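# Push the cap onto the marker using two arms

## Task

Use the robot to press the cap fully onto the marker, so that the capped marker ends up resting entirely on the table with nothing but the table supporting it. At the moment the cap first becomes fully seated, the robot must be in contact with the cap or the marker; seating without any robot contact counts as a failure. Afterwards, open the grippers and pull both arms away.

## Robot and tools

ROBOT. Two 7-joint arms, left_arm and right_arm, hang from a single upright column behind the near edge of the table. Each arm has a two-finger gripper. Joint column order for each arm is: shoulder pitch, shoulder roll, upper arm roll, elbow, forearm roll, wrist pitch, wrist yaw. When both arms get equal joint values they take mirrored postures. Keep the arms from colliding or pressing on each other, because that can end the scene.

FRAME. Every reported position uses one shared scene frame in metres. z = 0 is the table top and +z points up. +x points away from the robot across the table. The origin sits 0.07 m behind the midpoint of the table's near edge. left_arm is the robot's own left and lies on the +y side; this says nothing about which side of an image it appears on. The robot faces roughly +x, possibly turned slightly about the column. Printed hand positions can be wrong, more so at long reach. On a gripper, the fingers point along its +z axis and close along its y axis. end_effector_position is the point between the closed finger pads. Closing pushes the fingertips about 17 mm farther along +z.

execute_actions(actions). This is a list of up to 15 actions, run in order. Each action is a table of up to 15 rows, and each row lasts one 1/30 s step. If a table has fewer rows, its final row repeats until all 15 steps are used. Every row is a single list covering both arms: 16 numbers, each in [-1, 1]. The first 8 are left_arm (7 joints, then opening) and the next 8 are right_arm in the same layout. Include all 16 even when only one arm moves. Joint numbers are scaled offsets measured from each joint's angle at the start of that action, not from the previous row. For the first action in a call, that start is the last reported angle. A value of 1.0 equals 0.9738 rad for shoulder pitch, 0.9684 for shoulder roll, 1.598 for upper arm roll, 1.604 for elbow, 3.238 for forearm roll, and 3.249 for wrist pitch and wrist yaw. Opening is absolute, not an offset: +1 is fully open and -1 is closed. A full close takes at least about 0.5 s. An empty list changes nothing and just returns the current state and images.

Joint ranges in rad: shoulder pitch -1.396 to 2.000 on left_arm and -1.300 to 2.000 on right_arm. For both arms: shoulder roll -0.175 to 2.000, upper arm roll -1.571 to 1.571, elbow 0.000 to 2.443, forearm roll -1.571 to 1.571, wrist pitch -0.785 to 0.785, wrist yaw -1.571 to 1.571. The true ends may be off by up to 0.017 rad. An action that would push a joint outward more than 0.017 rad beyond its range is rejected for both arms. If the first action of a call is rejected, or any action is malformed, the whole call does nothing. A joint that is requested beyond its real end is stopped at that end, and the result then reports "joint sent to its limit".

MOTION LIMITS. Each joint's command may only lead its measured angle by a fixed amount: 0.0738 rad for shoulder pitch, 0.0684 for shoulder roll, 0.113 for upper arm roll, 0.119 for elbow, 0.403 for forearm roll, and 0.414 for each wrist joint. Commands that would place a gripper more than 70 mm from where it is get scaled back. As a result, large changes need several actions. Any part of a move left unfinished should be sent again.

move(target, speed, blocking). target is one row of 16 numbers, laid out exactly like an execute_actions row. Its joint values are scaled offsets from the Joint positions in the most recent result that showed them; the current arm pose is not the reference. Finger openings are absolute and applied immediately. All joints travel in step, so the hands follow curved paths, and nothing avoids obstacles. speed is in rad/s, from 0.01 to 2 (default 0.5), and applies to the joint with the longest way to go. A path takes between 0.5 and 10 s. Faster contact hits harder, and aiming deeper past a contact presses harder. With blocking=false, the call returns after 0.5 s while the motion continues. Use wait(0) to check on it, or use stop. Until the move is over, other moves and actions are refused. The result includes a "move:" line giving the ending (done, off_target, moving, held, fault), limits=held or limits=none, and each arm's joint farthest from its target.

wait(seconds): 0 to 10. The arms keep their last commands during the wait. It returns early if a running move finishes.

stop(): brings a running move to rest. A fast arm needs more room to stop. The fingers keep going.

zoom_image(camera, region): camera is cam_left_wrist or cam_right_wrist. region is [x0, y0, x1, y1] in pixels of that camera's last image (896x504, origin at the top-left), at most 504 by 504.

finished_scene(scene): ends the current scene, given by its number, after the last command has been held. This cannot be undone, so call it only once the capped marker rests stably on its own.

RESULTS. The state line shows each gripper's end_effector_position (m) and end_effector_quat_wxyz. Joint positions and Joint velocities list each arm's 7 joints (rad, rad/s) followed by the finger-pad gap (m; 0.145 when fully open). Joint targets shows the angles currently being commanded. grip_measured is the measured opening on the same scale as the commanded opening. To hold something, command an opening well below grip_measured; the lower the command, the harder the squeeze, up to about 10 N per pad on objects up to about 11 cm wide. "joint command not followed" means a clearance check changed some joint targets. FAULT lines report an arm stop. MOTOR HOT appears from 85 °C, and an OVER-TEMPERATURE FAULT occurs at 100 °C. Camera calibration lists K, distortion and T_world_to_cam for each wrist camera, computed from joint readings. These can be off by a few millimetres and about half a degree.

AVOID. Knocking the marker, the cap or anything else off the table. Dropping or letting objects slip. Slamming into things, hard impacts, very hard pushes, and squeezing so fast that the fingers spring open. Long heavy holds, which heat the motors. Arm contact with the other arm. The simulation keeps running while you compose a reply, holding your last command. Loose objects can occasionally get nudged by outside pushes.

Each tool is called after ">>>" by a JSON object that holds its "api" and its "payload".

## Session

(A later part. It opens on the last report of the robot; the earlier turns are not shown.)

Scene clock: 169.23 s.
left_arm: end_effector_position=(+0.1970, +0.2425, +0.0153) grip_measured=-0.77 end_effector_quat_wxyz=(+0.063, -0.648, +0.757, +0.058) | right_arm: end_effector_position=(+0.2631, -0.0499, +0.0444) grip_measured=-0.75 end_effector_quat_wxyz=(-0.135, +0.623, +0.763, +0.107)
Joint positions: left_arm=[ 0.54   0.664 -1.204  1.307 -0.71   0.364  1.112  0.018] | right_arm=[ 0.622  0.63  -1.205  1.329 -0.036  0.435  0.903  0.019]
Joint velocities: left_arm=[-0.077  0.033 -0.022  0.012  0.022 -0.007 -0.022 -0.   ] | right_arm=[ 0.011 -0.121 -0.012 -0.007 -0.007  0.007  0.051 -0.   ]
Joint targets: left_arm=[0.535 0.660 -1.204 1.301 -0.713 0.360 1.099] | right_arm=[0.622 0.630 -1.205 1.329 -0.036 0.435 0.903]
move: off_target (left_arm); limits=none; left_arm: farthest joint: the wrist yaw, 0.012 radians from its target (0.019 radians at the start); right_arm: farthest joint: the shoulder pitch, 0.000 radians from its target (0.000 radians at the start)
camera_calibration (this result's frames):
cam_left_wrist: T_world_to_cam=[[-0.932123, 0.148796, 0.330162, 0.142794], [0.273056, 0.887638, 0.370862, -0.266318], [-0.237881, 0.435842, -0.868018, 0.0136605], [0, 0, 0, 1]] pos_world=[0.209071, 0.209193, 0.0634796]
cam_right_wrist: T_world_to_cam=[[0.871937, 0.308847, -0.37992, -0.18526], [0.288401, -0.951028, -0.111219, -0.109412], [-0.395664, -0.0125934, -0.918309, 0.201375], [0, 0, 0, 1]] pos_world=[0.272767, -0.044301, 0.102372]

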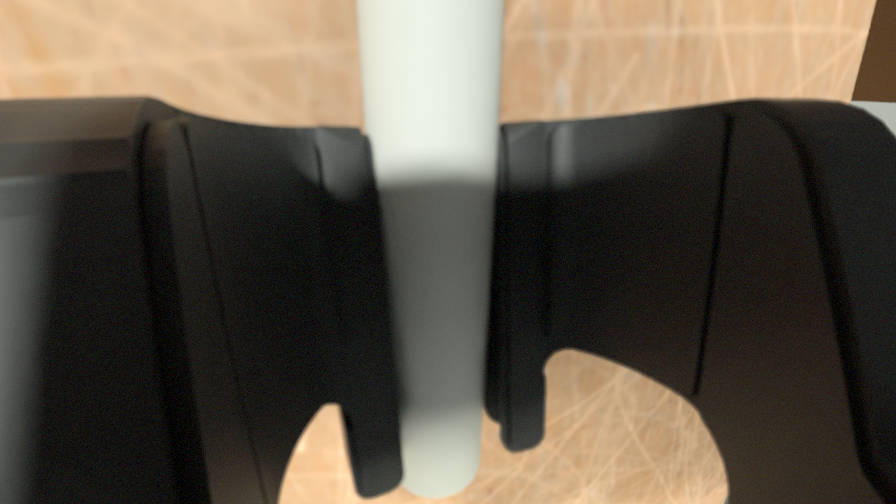

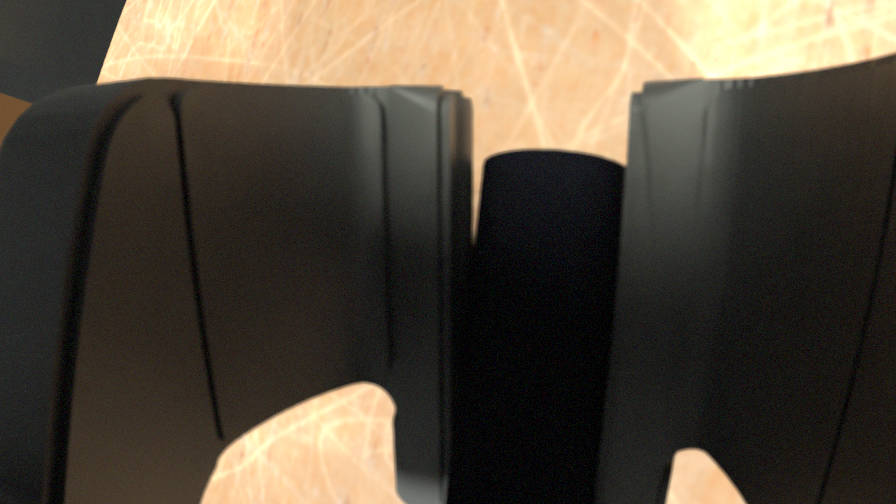

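>>> {"api": "execute_actions", "payload": {"actions": [[[0,0,0,0,0,0,0,-0.8,0,0,0,0,0,0,0,-1],[0,0,0,0,0,0,0,-0.75,0,0,0,0,0,0,0,-1],[0,0,0,0,0,0,0,-0.7,0,0,0,0,0,0,0,-1],[0,0,0,0,0,0,0,-0.65,0,0,0,0,0,0,0,-1],[0,0,0,0,0,0,0,-0.6,0,0,0,0,0,0,0,-1],[0,0,0,0,0,0,0,-0.5,0,0,0,0,0,0,0,-1],[0,0,0,0,0,0,0,-0.4,0,0,0,0,0,0,0,-1],[0,0,0,0,0,0,0,-0.3,0,0,0,0,0,0,0,-1]]]}}

>>> {"api": "move", "payload": {"target": [0.045,0.08,0,0.095,0.005,0.014,0.030,-0.3,0,0,0,0,0,0,0,-1], "speed": 0.4}}

Scene clock: 176.57 s.
left_arm: end_effector_position=(+0.1970, +0.2425, +0.0154) grip_measured=-0.30 end_effector_quat_wxyz=(+0.063, -0.648, +0.757, +0.059) | right_arm: end_effector_position=(+0.2631, -0.0499, +0.0444) grip_measured=-0.75 end_effector_quat_wxyz=(-0.135, +0.623, +0.763, +0.107)
Joint positions: left_arm=[ 0.54   0.664 -1.204  1.307 -0.71   0.364  1.112  0.053] | right_arm=[ 0.622  0.63  -1.205  1.329 -0.036  0.435  0.903  0.019]
Joint velocities: left_arm=[-0.011  0.033 -0.017  0.002 -0.007 -0.007  0.037  0.   ] | right_arm=[ 0.033 -0.033  0.017 -0.007  0.022  0.037 -0.051 -0.   ]
Joint targets: left_arm=[0.540 0.663 -1.204 1.306 -0.710 0.364 1.112] | right_arm=[0.622 0.630 -1.205 1.329 -0.036 0.435 0.903]
camera_calibration (this result's frames):
cam_left_wrist: T_world_to_cam=[[-0.932021, 0.148611, 0.330533, 0.142804], [0.273076, 0.887603, 0.370931, -0.266402], [-0.238258, 0.435976, -0.867847, 0.0137677], [0, 0, 0, 1]] pos_world=[0.209124, 0.209235, 0.0635638]
cam_right_wrist: T_world_to_cam=[[0.871937, 0.308847, -0.37992, -0.18526], [0.288401, -0.951028, -0.111219, -0.109412], [-0.395664, -0.0125934, -0.918309, 0.201375], [0, 0, 0, 1]] pos_world=[0.272767, -0.044301, 0.102372]

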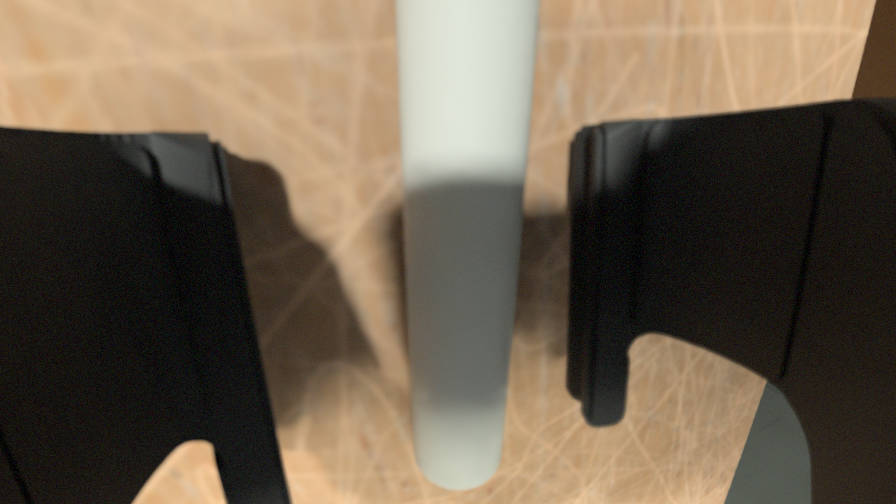

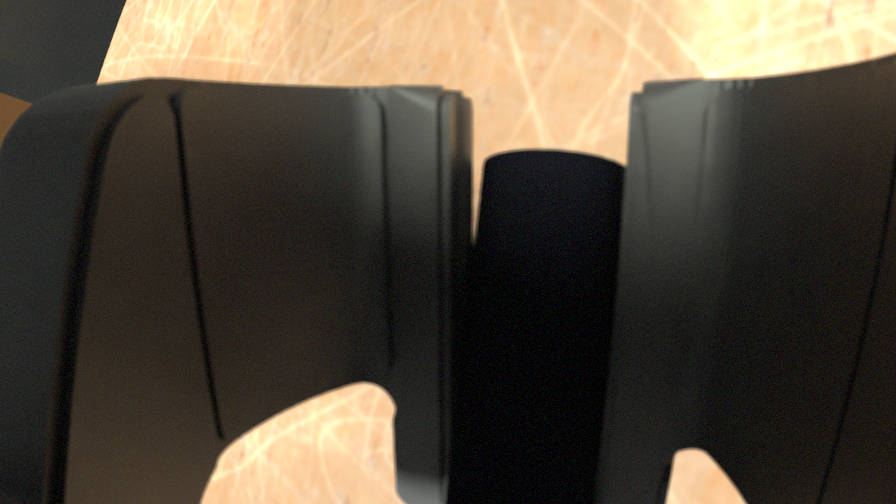

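Scene clock: 177.33 s.
left_arm: end_effector_position=(+0.1983, +0.2426, +0.0457) grip_measured=-0.30 end_effector_quat_wxyz=(+0.065, -0.646, +0.758, +0.057) | right_arm: end_effector_position=(+0.2631, -0.0499, +0.0444) grip_measured=-0.75 end_effector_quat_wxyz=(-0.135, +0.623, +0.763, +0.107)
Joint positions: left_arm=[ 0.584  0.74  -1.204  1.458 -0.695  0.407  1.204  0.053] | right_arm=[ 0.622  0.63  -1.205  1.329 -0.036  0.435  0.903  0.019]
Joint velocities: left_arm=[-0.099  0.011 -0.017 -0.007 -0.037  0.037 -0.037  0.   ] | right_arm=[-0.011  0.077 -0.037  0.007 -0.022 -0.022 -0.007  0.   ]
Joint targets: left_arm=[0.584 0.741 -1.204 1.459 -0.694 0.410 1.210] | right_arm=[0.622 0.630 -1.205 1.329 -0.036 0.435 0.903]
move: done; limits=none; left_arm: farthest joint: the wrist yaw, 0.005 radians from its target (0.097 radians at the start); right_arm: farthest joint: the shoulder pitch, 0.000 radians from its target (0.000 radians at the start)
camera_calibration (this result's frames):
cam_left_wrist: T_world_to_cam=[[-0.93292, 0.15208, 0.326391, 0.13346], [0.274722, 0.886592, 0.372132, -0.278188], [-0.232782, 0.436836, -0.8689, 0.0390973], [0, 0, 0, 1]] pos_world=[0.210033, 0.209264, 0.0939341]
cam_right_wrist: T_world_to_cam=[[0.871937, 0.308847, -0.37992, -0.18526], [0.288401, -0.951028, -0.111219, -0.109412], [-0.395664, -0.0125934, -0.918309, 0.201375], [0, 0, 0, 1]] pos_world=[0.272767, -0.044301, 0.102372]

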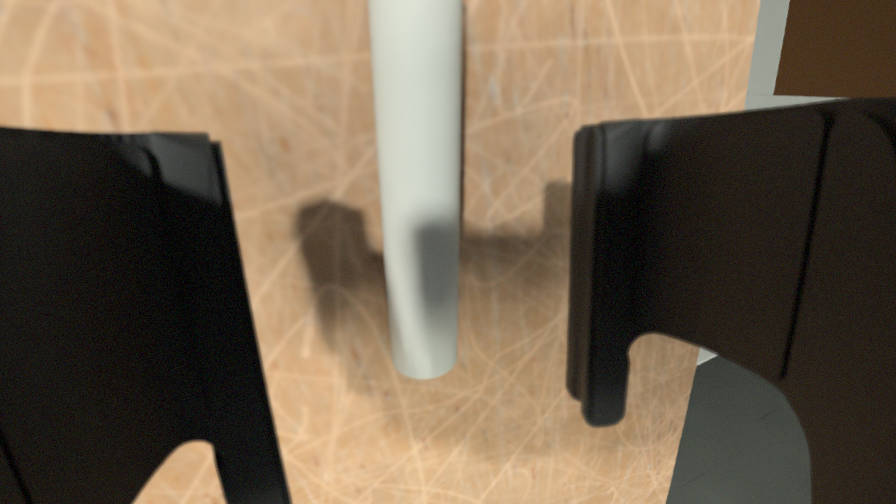

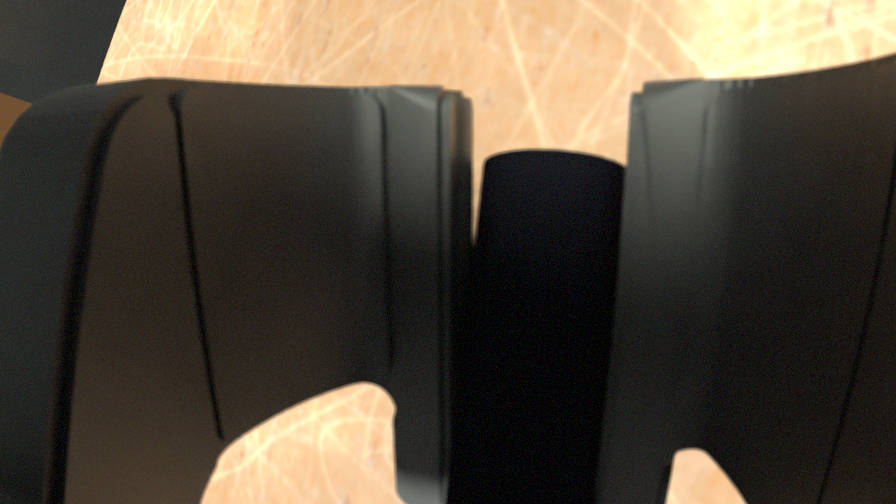

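>>> {"api": "move", "payload": {"target": [0.071,0.005,0.003,-0.311,0.161,-0.2195,-0.0474,-0.3,0,0,0,0,0,0,0,-1], "speed": 0.6}}

Scene clock: 182.67 s.
left_arm: end_effector_position=(+0.1944, +0.2606, +0.0213) grip_measured=-0.30 end_effector_quat_wxyz=(-0.142, -0.639, +0.749, -0.099) | right_arm: end_effector_position=(+0.2631, -0.0499, +0.0444) grip_measured=-0.75 end_effector_quat_wxyz=(-0.135, +0.623, +0.763, +0.107)
Joint positions: left_arm=[ 0.65   0.746 -1.203  0.96  -0.176 -0.303  1.056  0.053] | right_arm=[ 0.622  0.63  -1.205  1.329 -0.036  0.435  0.903  0.019]
Joint velocities: left_arm=[-0.011  0.055 -0.007 -0.012 -0.007  0.007  0.022 -0.   ] | right_arm=[ 0.011 -0.055  0.007 -0.002  0.037 -0.066 -0.066 -0.   ]
Joint targets: left_arm=[0.653 0.745 -1.199 0.959 -0.174 -0.307 1.050] | right_arm=[0.622 0.630 -1.205 1.329 -0.036 0.435 0.903]
move: done; limits=none; left_arm: farthest joint: the wrist yaw, 0.006 radians from its target (0.154 radians at the start); right_arm: farthest joint: the shoulder pitch, 0.000 radians from its target (0.000 radians at the start)
camera_calibration (this result's frames):
cam_left_wrist: T_world_to_cam=[[-0.897201, 0.314422, 0.310111, 0.0861115], [0.285121, 0.948658, -0.136945, -0.291344], [-0.337248, -0.0344479, -0.940785, 0.153764], [0, 0, 0, 1]] pos_world=[0.212184, 0.254607, 0.0780564]
cam_right_wrist: T_world_to_cam=[[0.871937, 0.308847, -0.37992, -0.18526], [0.288401, -0.951028, -0.111219, -0.109412], [-0.395664, -0.0125934, -0.918309, 0.201375], [0, 0, 0, 1]] pos_world=[0.272767, -0.044301, 0.102372]

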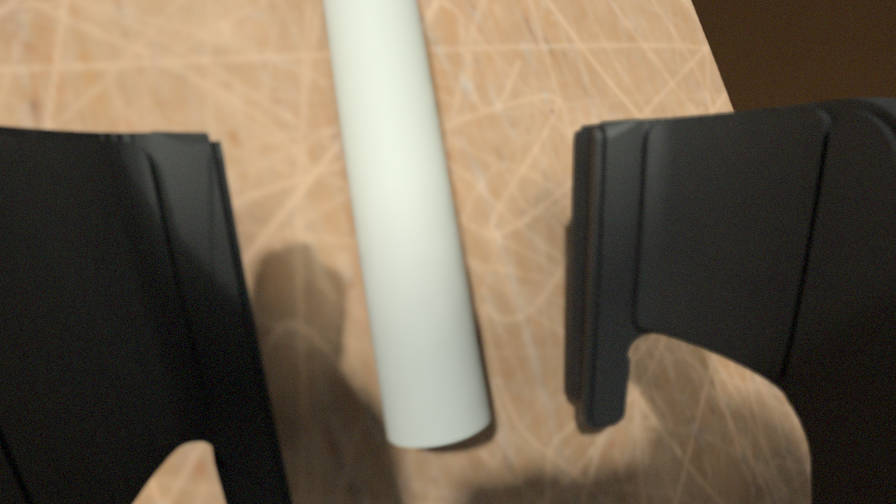

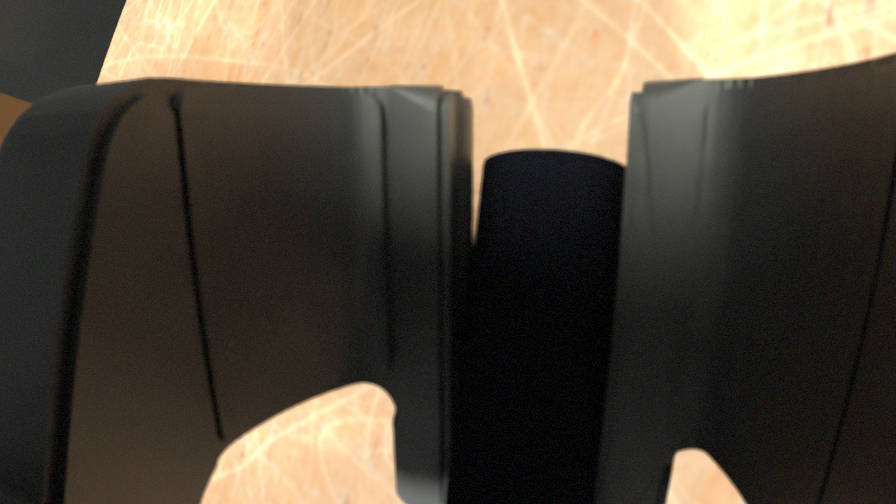

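>>> {"api": "execute_actions", "payload": {"actions": [[[0,0,0,0,0,0,0,-0.4,0,0,0,0,0,0,0,-1],[0,0,0,0,0,0,0,-0.5,0,0,0,0,0,0,0,-1],[0,0,0,0,0,0,0,-0.58,0,0,0,0,0,0,0,-1],[0,0,0,0,0,0,0,-0.64,0,0,0,0,0,0,0,-1],[0,0,0,0,0,0,0,-0.68,0,0,0,0,0,0,0,-1],[0,0,0,0,0,0,0,-0.71,0,0,0,0,0,0,0,-1],[0,0,0,0,0,0,0,-0.74,0,0,0,0,0,0,0,-1],[0,0,0,0,0,0,0,-0.76,0,0,0,0,0,0,0,-1],[0,0,0,0,0,0,0,-0.78,0,0,0,0,0,0,0,-1],[0,0,0,0,0,0,0,-0.8,0,0,0,0,0,0,0,-1],[0,0,0,0,0,0,0,-0.83,0,0,0,0,0,0,0,-1],[0,0,0,0,0,0,0,-0.87,0,0,0,0,0,0,0,-1],[0,0,0,0,0,0,0,-0.91,0,0,0,0,0,0,0,-1],[0,0,0,0,0,0,0,-0.96,0,0,0,0,0,0,0,-1],[0,0,0,0,0,0,0,-1,0,0,0,0,0,0,0,-1]]]}}

Scene clock: 186.80 s.
left_arm: end_effector_position=(+0.1944, +0.2606, +0.0213) grip_measured=-0.77 end_effector_quat_wxyz=(-0.142, -0.639, +0.749, -0.099) | right_arm: end_effector_position=(+0.2631, -0.0499, +0.0444) grip_measured=-0.75 end_effector_quat_wxyz=(-0.135, +0.623, +0.763, +0.107)
Joint positions: left_arm=[ 0.65   0.746 -1.203  0.96  -0.176 -0.303  1.056  0.017] | right_arm=[ 0.622  0.63  -1.205  1.329 -0.036  0.435  0.903  0.019]
Joint velocities: left_arm=[ 0.055 -0.033 -0.002 -0.022  0.007  0.007  0.081 -0.   ] | right_arm=[-0.011  0.011 -0.007 -0.012 -0.022  0.022 -0.037 -0.   ]
Joint targets: left_arm=[0.650 0.746 -1.203 0.960 -0.176 -0.303 1.056] | right_arm=[0.622 0.630 -1.205 1.329 -0.036 0.435 0.903]
camera_calibration (this result's frames):
cam_left_wrist: T_world_to_cam=[[-0.897201, 0.314422, 0.310111, 0.0861115], [0.285121, 0.948658, -0.136945, -0.291344], [-0.337248, -0.0344479, -0.940785, 0.153764], [0, 0, 0, 1]] pos_world=[0.212184, 0.254607, 0.0780564]
cam_right_wrist: T_world_to_cam=[[0.871937, 0.308847, -0.37992, -0.18526], [0.288401, -0.951028, -0.111219, -0.109412], [-0.395664, -0.0125934, -0.918309, 0.201375], [0, 0, 0, 1]] pos_world=[0.272767, -0.044301, 0.102372]

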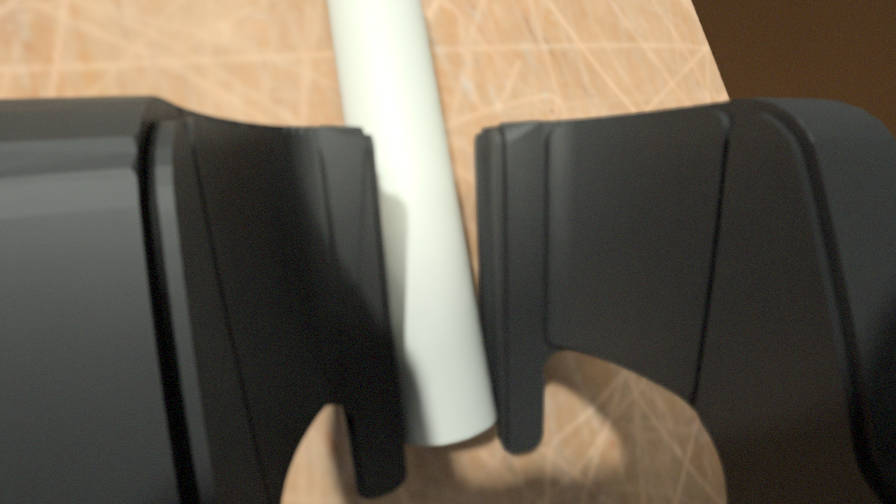

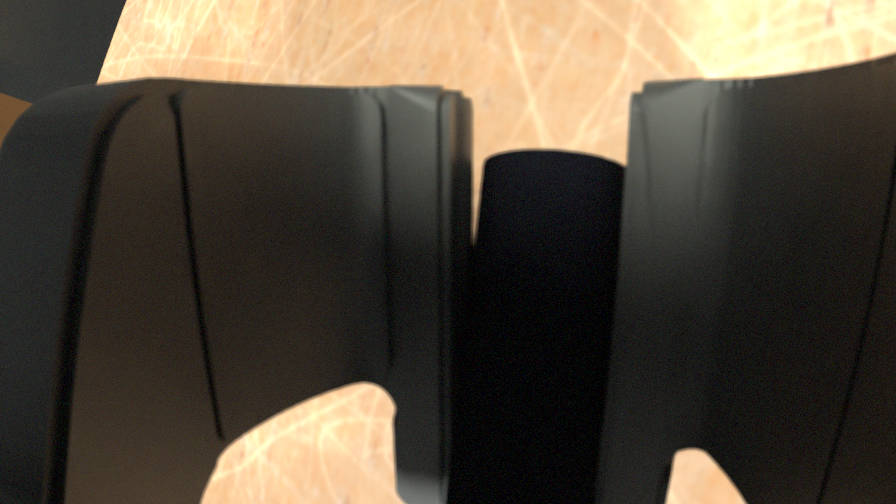

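>>> {"api": "execute_actions", "payload": {"actions": [[[0,0,0,0,0,0,0,-0.72,0,0,0,0,0,0,0,-1],[0,0,0,0,0,0,0,-0.7,0,0,0,0,0,0,0,-1],[0,0,0,0,0,0,0,-0.7,0,0,0,0,0,0,0,-1],[0,0,0,0,0,0,0,-0.7,0,0,0,0,0,0,0,-1],[0,0,0,0,0,0,0,-0.7,0,0,0,0,0,0,0,-1],[-0.001,-0.003,0,-0.003,0,0,-0.001,-0.7,0,0,0,0,0,0,0,-1],[-0.002,-0.006,0,-0.006,0,-0.001,-0.002,-0.7,0,0,0,0,0,0,0,-1],[-0.004,-0.009,0,-0.009,0,-0.002,-0.003,-0.7,0,0,0,0,0,0,0,-1],[-0.005,-0.012,0,-0.012,-0.001,-0.003,-0.004,-0.7,0,0,0,0,0,0,0,-1],[-0.006,-0.014,0,-0.013,-0.001,-0.003,-0.005,-0.7,0,0,0,0,0,0,0,-1]],[[0,0,0,0,0,0,0,-0.73,0,0,0,0,0,0,0,-1],[0,0,0,0,0,0,0,-0.76,0,0,0,0,0,0,0,-1],[0,0,0,0,0,0,0,-0.78,0,0,0,0,0,0,0,-1],[0,0,0,0,0,0,0,-0.8,0,0,0,0,0,0,0,-1],[0,0,0,0,0,0,0,-0.83,0,0,0,0,0,0,0,-1],[0,0,0,0,0,0,0,-0.87,0,0,0,0,0,0,0,-1],[0,0,0,0,0,0,0,-0.91,0,0,0,0,0,0,0,-1],[0,0,0,0,0,0,0,-0.96,0,0,0,0,0,0,0,-1],[0,0,0,0,0,0,0,-1,0,0,0,0,0,0,0,-1]]]}}

Scene clock: 192.70 s.
left_arm: end_effector_position=(+0.1954, +0.2609, +0.0197) grip_measured=-0.77 end_effector_quat_wxyz=(-0.142, -0.640, +0.748, -0.101) | right_arm: end_effector_position=(+0.2631, -0.0499, +0.0444) grip_measured=-0.75 end_effector_quat_wxyz=(-0.135, +0.623, +0.763, +0.107)
Joint positions: left_arm=[ 0.651  0.737 -1.202  0.942 -0.176 -0.311  1.051  0.017] | right_arm=[ 0.622  0.63  -1.205  1.329 -0.036  0.435  0.903  0.019]
Joint velocities: left_arm=[-0.011 -0.121 -0.002 -0.012 -0.081  0.022  0.11   0.   ] | right_arm=[-0.055 -0.033 -0.012  0.002 -0.037 -0.007 -0.022 -0.   ]
Joint targets: left_arm=[0.649 0.737 -1.203 0.942 -0.176 -0.311 1.053] | right_arm=[0.622 0.630 -1.205 1.329 -0.036 0.435 0.903]
camera_calibration (this result's frames):
cam_left_wrist: T_world_to_cam=[[-0.898836, 0.311917, 0.307899, 0.0884609], [0.281945, 0.949356, -0.138675, -0.291639], [-0.335561, -0.0378356, -0.941258, 0.1532], [0, 0, 0, 1]] pos_world=[0.213146, 0.255073, 0.0765206]
cam_right_wrist: T_world_to_cam=[[0.871937, 0.308847, -0.37992, -0.18526], [0.288401, -0.951028, -0.111219, -0.109412], [-0.395664, -0.0125934, -0.918309, 0.201375], [0, 0, 0, 1]] pos_world=[0.272767, -0.044301, 0.102372]

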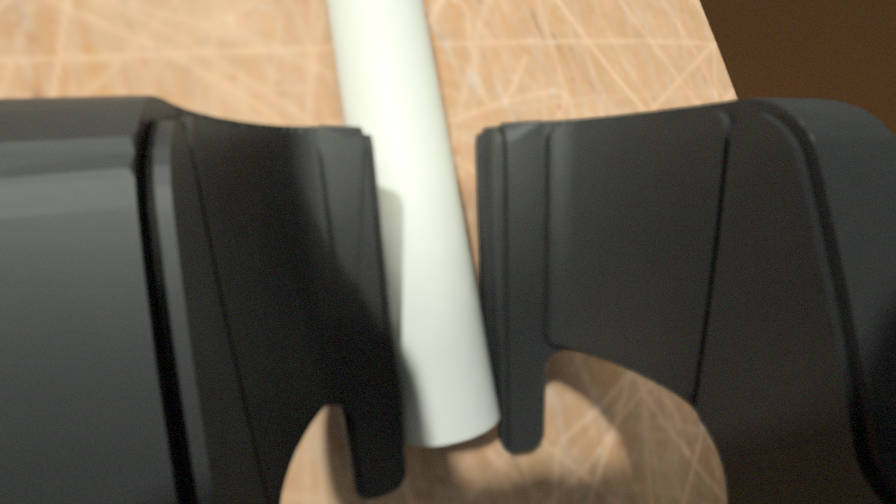

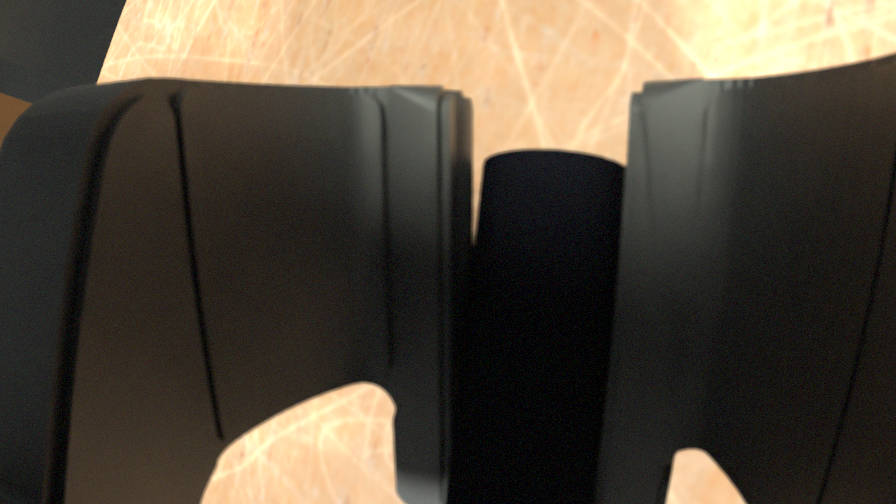

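>>> {"api": "move", "payload": {"target": [-0.027,-0.098,0.001,0.254,0.044,0.231,-0.047,-1,0,0,0,0,0,0,0,-1], "speed": 0.5}}

Scene clock: 198.00 s.
left_arm: end_effector_position=(+0.2254, +0.1495, +0.0489) grip_measured=-0.77 end_effector_quat_wxyz=(+0.109, +0.757, -0.630, +0.136) | right_arm: end_effector_position=(+0.2631, -0.0499, +0.0444) grip_measured=-0.75 end_effector_quat_wxyz=(-0.135, +0.623, +0.763, +0.107)
Joint positions: left_arm=[ 0.628  0.642 -1.202  1.349 -0.035  0.436  0.905  0.017] | right_arm=[ 0.622  0.63  -1.205  1.329 -0.036  0.435  0.903  0.019]
Joint velocities: left_arm=[-0.011 -0.011 -0.017 -0.017  0.007 -0.022  0.037 -0.   ] | right_arm=[-0.033 -0.011  0.002 -0.007 -0.007 -0.051 -0.037 -0.   ]
Joint targets: left_arm=[0.625 0.642 -1.201 1.349 -0.034 0.439 0.898] | right_arm=[0.622 0.630 -1.205 1.329 -0.036 0.435 0.903]
move: done; limits=none; left_arm: farthest joint: the wrist yaw, 0.006 radians from its target (0.153 radians at the start); right_arm: farthest joint: the shoulder pitch, 0.000 radians from its target (0.000 radians at the start)
camera_calibration (this result's frames):
cam_left_wrist: T_world_to_cam=[[-0.961814, -0.0110377, 0.273482, 0.205367], [-0.0497375, 0.989599, -0.134983, -0.121761], [-0.269148, -0.143431, -0.952359, 0.187964], [0, 0, 0, 1]] pos_world=[0.242059, 0.149721, 0.106409]
cam_right_wrist: T_world_to_cam=[[0.871937, 0.308847, -0.37992, -0.18526], [0.288401, -0.951028, -0.111219, -0.109412], [-0.395664, -0.0125934, -0.918309, 0.201375], [0, 0, 0, 1]] pos_world=[0.272767, -0.044301, 0.102372]

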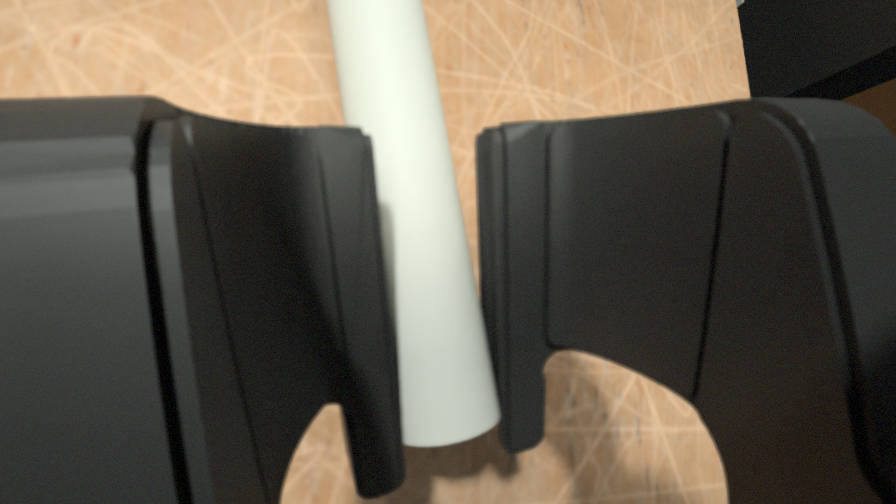

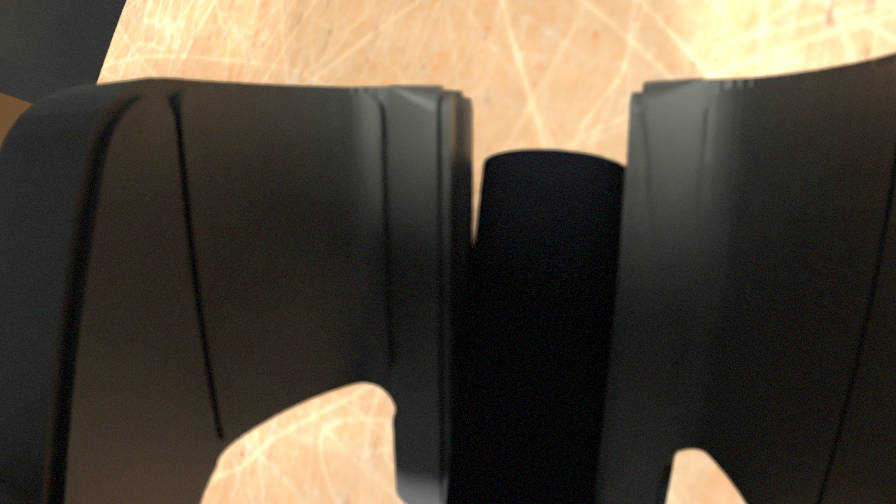

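>>> {"api": "move", "payload": {"target": [0,-0.064,0,-0.003,-0.006,0.019,0,-1,0,-0.064,0,-0.003,-0.006,0.018,-0.002,-1], "speed": 0.1}}

Scene clock: 202.80 s.
left_arm: end_effector_position=(+0.2287, +0.1293, +0.0490) grip_measured=-0.77 end_effector_quat_wxyz=(+0.111, +0.758, -0.629, +0.134) | right_arm: end_effector_position=(+0.2583, -0.0295, +0.0446) grip_measured=-0.75 end_effector_quat_wxyz=(-0.137, +0.623, +0.763, +0.106)
Joint positions: left_arm=[ 0.628  0.579 -1.202  1.346 -0.053  0.495  0.905  0.017] | right_arm=[ 0.622  0.567 -1.205  1.327 -0.054  0.491  0.902  0.019]
Joint velocities: left_arm=[-0.033 -0.055 -0.007 -0.012 -0.051 -0.007  0.037 -0.   ] | right_arm=[-0.033  0.055 -0.002 -0.012 -0.051  0.007 -0.022  0.   ]
Joint targets: left_arm=[0.628 0.580 -1.202 1.344 -0.055 0.498 0.905] | right_arm=[0.622 0.568 -1.205 1.325 -0.056 0.494 0.896]
move: done; limits=none; left_arm: farthest joint: the wrist pitch, 0.003 radians from its target (0.062 radians at the start); right_arm: farthest joint: the wrist yaw, 0.005 radians from its target (0.006 radians at the start)
camera_calibration (this result's frames):
cam_left_wrist: T_world_to_cam=[[-0.960455, -0.0125132, 0.278155, 0.207852], [-0.0522918, 0.98932, -0.136055, -0.100893], [-0.273482, -0.14522, -0.950852, 0.187172], [0, 0, 0, 1]] pos_world=[0.245545, 0.129598, 0.106431]
cam_right_wrist: T_world_to_cam=[[0.870237, 0.309987, -0.382877, -0.186734], [0.288529, -0.950673, -0.113894, -0.0884349], [-0.399297, -0.0113561, -0.916751, 0.200856], [0, 0, 0, 1]] pos_world=[0.26822, -0.0239066, 0.102566]

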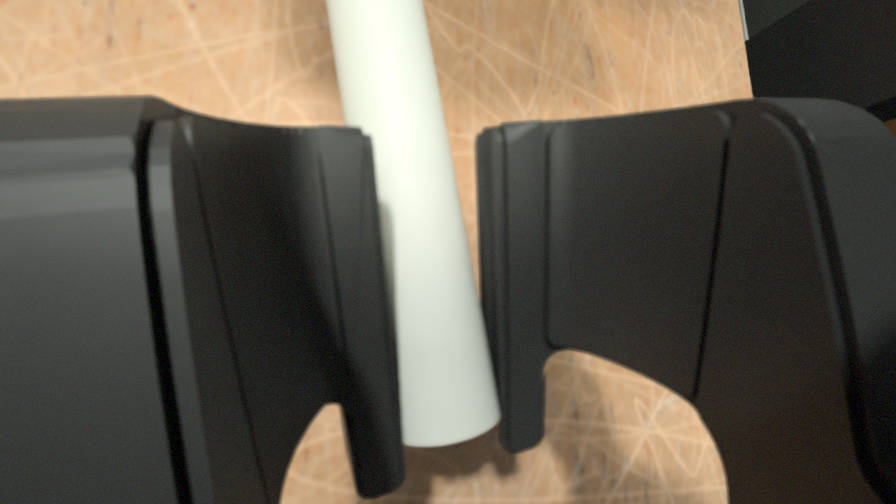

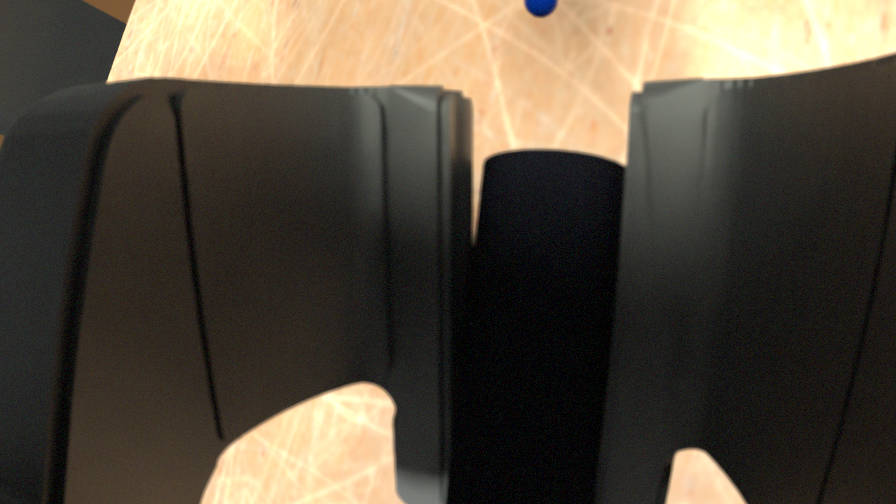

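>>> {"api": "move", "payload": {"target": [0,-0.020,0,-0.003,-0.002,0.0055,-0.008,-1,0,-0.020,0,-0.003,-0.002,0.0055,0,-1], "speed": 0.05}}

Scene clock: 205.10 s.
left_arm: end_effector_position=(+0.2327, +0.1240, +0.0492) grip_measured=-0.77 end_effector_quat_wxyz=(+0.104, +0.759, -0.627, +0.140) | right_arm: end_effector_position=(+0.2570, -0.0237, +0.0446) grip_measured=-0.75 end_effector_quat_wxyz=(-0.137, +0.623, +0.763, +0.106)
Joint positions: left_arm=[ 0.628  0.561 -1.202  1.344 -0.058  0.51   0.885  0.017] | right_arm=[ 0.622  0.548 -1.205  1.324 -0.06   0.505  0.902  0.019]
Joint velocities: left_arm=[-0.033 -0.033 -0.002 -0.017  0.037  0.007 -0.022  0.   ] | right_arm=[-0.033  0.077 -0.002 -0.002 -0.037 -0.051 -0.007 -0.   ]
Joint targets: left_arm=[0.628 0.560 -1.202 1.342 -0.060 0.513 0.879] | right_arm=[0.622 0.548 -1.205 1.322 -0.061 0.509 0.902]
move: done; limits=none; left_arm: farthest joint: the wrist yaw, 0.006 radians from its target (0.026 radians at the start); right_arm: farthest joint: the wrist pitch, 0.003 radians from its target (0.018 radians at the start)
camera_calibration (this result's frames):
cam_left_wrist: T_world_to_cam=[[-0.964953, -0.0198758, 0.26167, 0.214413], [-0.0568731, 0.989268, -0.134587, -0.0944838], [-0.256186, -0.144752, -0.955728, 0.18379], [0, 0, 0, 1]] pos_world=[0.248609, 0.124335, 0.106832]
cam_right_wrist: T_world_to_cam=[[0.869702, 0.310092, -0.384006, -0.187122], [0.288398, -0.950641, -0.114492, -0.0824944], [-0.400555, -0.0111721, -0.916205, 0.20067], [0, 0, 0, 1]] pos_world=[0.266911, -0.0181557, 0.102554]

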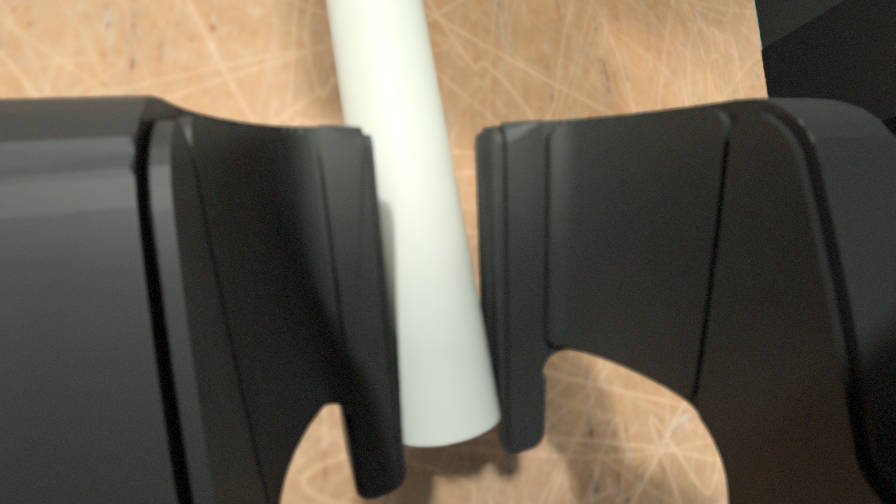

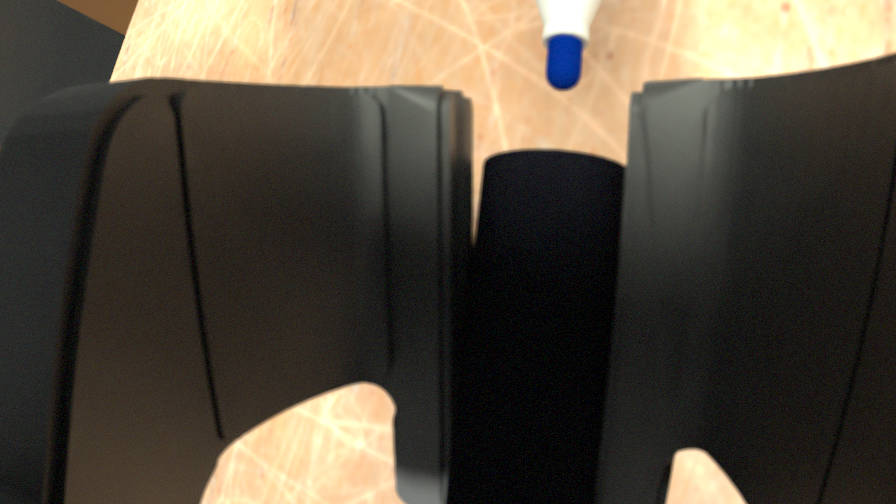

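>>> {"api": "move", "payload": {"target": [0,-0.026,0,-0.004,-0.0025,0.007,0,-1,0,-0.026,0,-0.004,-0.0025,0.007,0,-1], "speed": 0.03}}

Scene clock: 208.27 s.
left_arm: end_effector_position=(+0.2339, +0.1178, +0.0488) grip_measured=-0.77 end_effector_quat_wxyz=(+0.103, +0.760, -0.627, +0.139) | right_arm: end_effector_position=(+0.2558, -0.0179, +0.0441) grip_measured=-0.75 end_effector_quat_wxyz=(-0.135, +0.625, +0.762, +0.104)
Joint positions: left_arm=[ 0.628  0.538 -1.202  1.34  -0.068  0.531  0.885  0.017] | right_arm=[ 0.622  0.526 -1.205  1.319 -0.069  0.527  0.902  0.019]
Joint velocities: left_arm=[ 0.055 -0.077  0.007 -0.017  0.007 -0.051 -0.066 -0.   ] | right_arm=[ 0.033  0.011 -0.012  0.007  0.007  0.037 -0.037 -0.   ]
Joint targets: left_arm=[0.628 0.535 -1.202 1.338 -0.067 0.532 0.885] | right_arm=[0.622 0.523 -1.205 1.317 -0.068 0.528 0.902]
move: done; limits=none; left_arm: farthest joint: the shoulder roll, 0.002 radians from its target (0.025 radians at the start); right_arm: farthest joint: the shoulder roll, 0.003 radians from its target (0.026 radians at the start)
camera_calibration (this result's frames):
cam_left_wrist: T_world_to_cam=[[-0.964439, -0.0232103, 0.263283, 0.215723], [-0.0595548, 0.989603, -0.130916, -0.0879226], [-0.257507, -0.141941, -0.955794, 0.182855], [0, 0, 0, 1]] pos_world=[0.249902, 0.11797, 0.106465]
cam_right_wrist: T_world_to_cam=[[0.870654, 0.305221, -0.385747, -0.188395], [0.285343, -0.952166, -0.10936, -0.0761702], [-0.400674, -0.0148555, -0.9161, 0.199788], [0, 0, 0, 1]] pos_world=[0.265812, -0.0120565, 0.102023]

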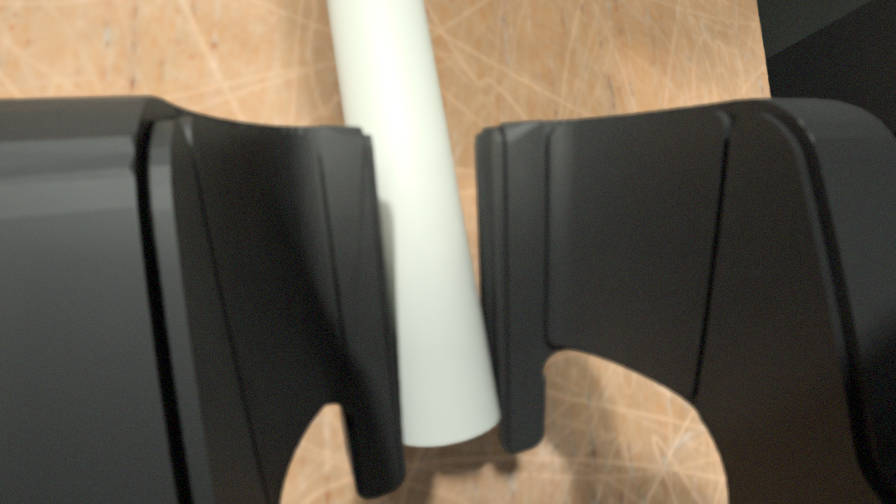

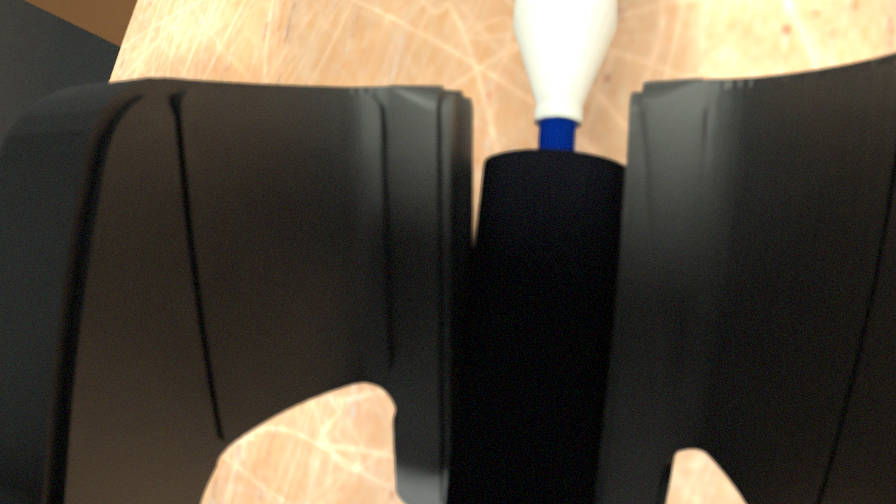

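>>> {"api": "move", "payload": {"target": [0.008,0.022,0,0.014,0,0,0.004,-1,0,0.008,0,0,0,0,0,-1], "speed": 0.04}}

>>> {"api": "move", "payload": {"target": [0,-0.022,0,-0.003,-0.001,0.005,0,-1,0,-0.018,0,-0.002,0,0.003,0,-1], "speed": 0.03}}

Scene clock: 212.07 s.
left_arm: end_effector_position=(+0.2333, +0.1224, +0.0520) grip_measured=-0.77 end_effector_quat_wxyz=(+0.100, +0.759, -0.629, +0.138) | right_arm: end_effector_position=(+0.2568, -0.0208, +0.0436) grip_measured=-0.75 end_effector_quat_wxyz=(-0.133, +0.626, +0.761, +0.103)
Joint positions: left_arm=[ 0.632  0.559 -1.202  1.359 -0.068  0.531  0.892  0.017] | right_arm=[ 0.622  0.532 -1.205  1.319 -0.07   0.527  0.902  0.019]
Joint velocities: left_arm=[ 0.033 -0.055 -0.007 -0.027 -0.037  0.022  0.022 -0.   ] | right_arm=[-0.055  0.033  0.012  0.012 -0.022  0.022 -0.051  0.   ]
Joint targets: left_arm=[0.635 0.559 -1.202 1.362 -0.067 0.531 0.898] | right_arm=[0.622 0.534 -1.205 1.319 -0.069 0.527 0.902]
move: done; limits=none; left_arm: farthest joint: the wrist yaw, 0.006 radians from its target (0.013 radians at the start); right_arm: farthest joint: the shoulder roll, 0.001 radians from its target (0.008 radians at the start)
camera_calibration (this result's frames):
cam_left_wrist: T_world_to_cam=[[-0.965362, -0.0208008, 0.260082, 0.214477], [-0.0553528, 0.990454, -0.126242, -0.0933681], [-0.254973, -0.136265, -0.957298, 0.185137], [0, 0, 0, 1]] pos_world=[0.249085, 0.122166, 0.109663]
cam_right_wrist: T_world_to_cam=[[0.872266, 0.29997, -0.386226, -0.188995], [0.28201, -0.953773, -0.103864, -0.0786587], [-0.399528, -0.018323, -0.916538, 0.199352], [0, 0, 0, 1]] pos_world=[0.266683, -0.014677, 0.101549]

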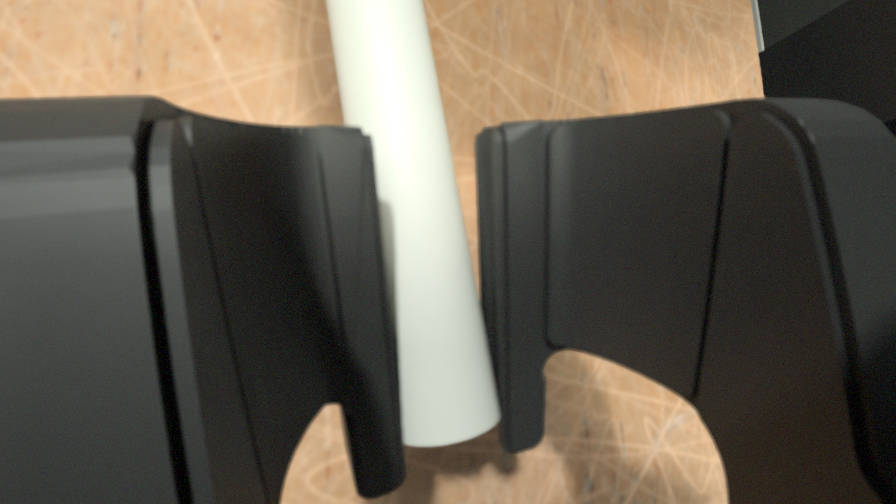

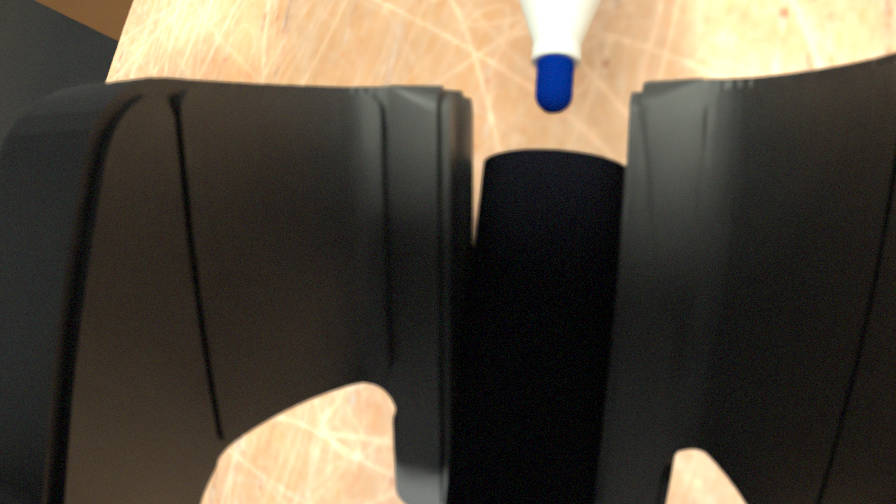

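Scene clock: 213.00 s.
left_arm: end_effector_position=(+0.2342, +0.1181, +0.0516) grip_measured=-0.77 end_effector_quat_wxyz=(+0.099, +0.760, -0.627, +0.136) | right_arm: end_effector_position=(+0.2560, -0.0172, +0.0434) grip_measured=-0.75 end_effector_quat_wxyz=(-0.132, +0.627, +0.761, +0.102)
Joint positions: left_arm=[ 0.632  0.541 -1.202  1.356 -0.075  0.549  0.892  0.017] | right_arm=[ 0.622  0.519 -1.205  1.316 -0.075  0.54   0.902  0.019]
Joint velocities: left_arm=[ 0.033  0.011 -0.017 -0.007 -0.051 -0.007  0.022  0.   ] | right_arm=[-0.011 -0.033  0.007 -0.012 -0.022 -0.007 -0.066 -0.   ]
Joint targets: left_arm=[0.632 0.537 -1.202 1.354 -0.071 0.548 0.892] | right_arm=[0.622 0.515 -1.205 1.315 -0.070 0.537 0.902]
move: done; limits=none; left_arm: farthest joint: the shoulder roll, 0.004 radians from its target (0.021 radians at the start); right_arm: farthest joint: the forearm roll, 0.005 radians from its target (0.000 radians at the start)
camera_calibration (this result's frames):
cam_left_wrist: T_world_to_cam=[[-0.964806, -0.0253576, 0.261737, 0.215676], [-0.0591316, 0.990769, -0.121981, -0.0884754], [-0.256228, -0.133165, -0.9574, 0.184368], [0, 0, 0, 1]] pos_world=[0.250094, 0.117679, 0.109271]
cam_right_wrist: T_world_to_cam=[[0.872715, 0.297402, -0.387195, -0.189619], [0.280336, -0.95454, -0.101316, -0.0747923], [-0.399725, -0.0201245, -0.916414, 0.198939], [0, 0, 0, 1]] pos_world=[0.265971, -0.0109956, 0.101313]

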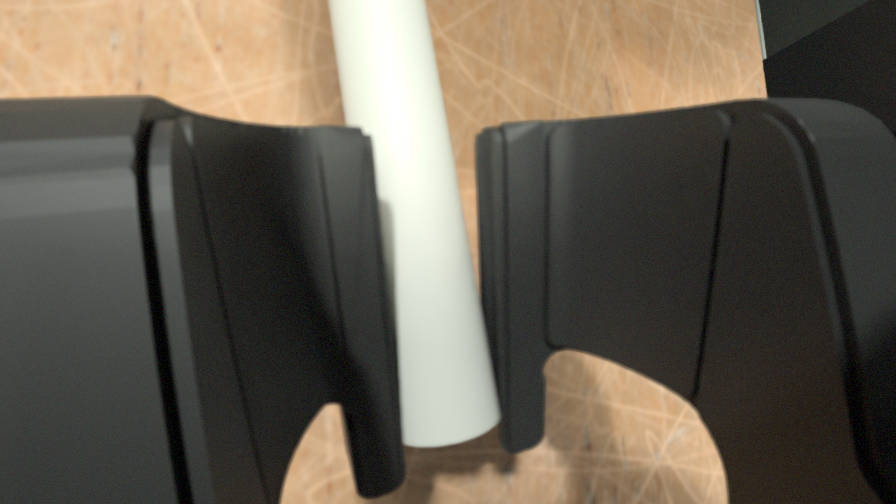

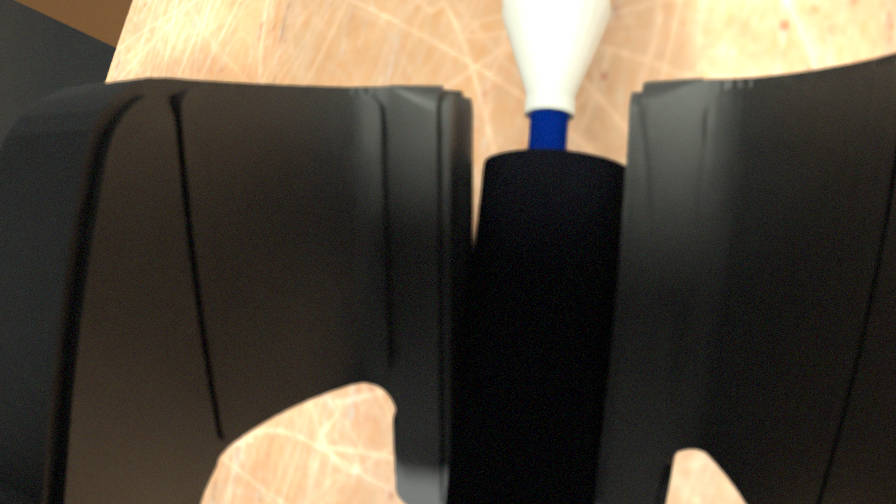

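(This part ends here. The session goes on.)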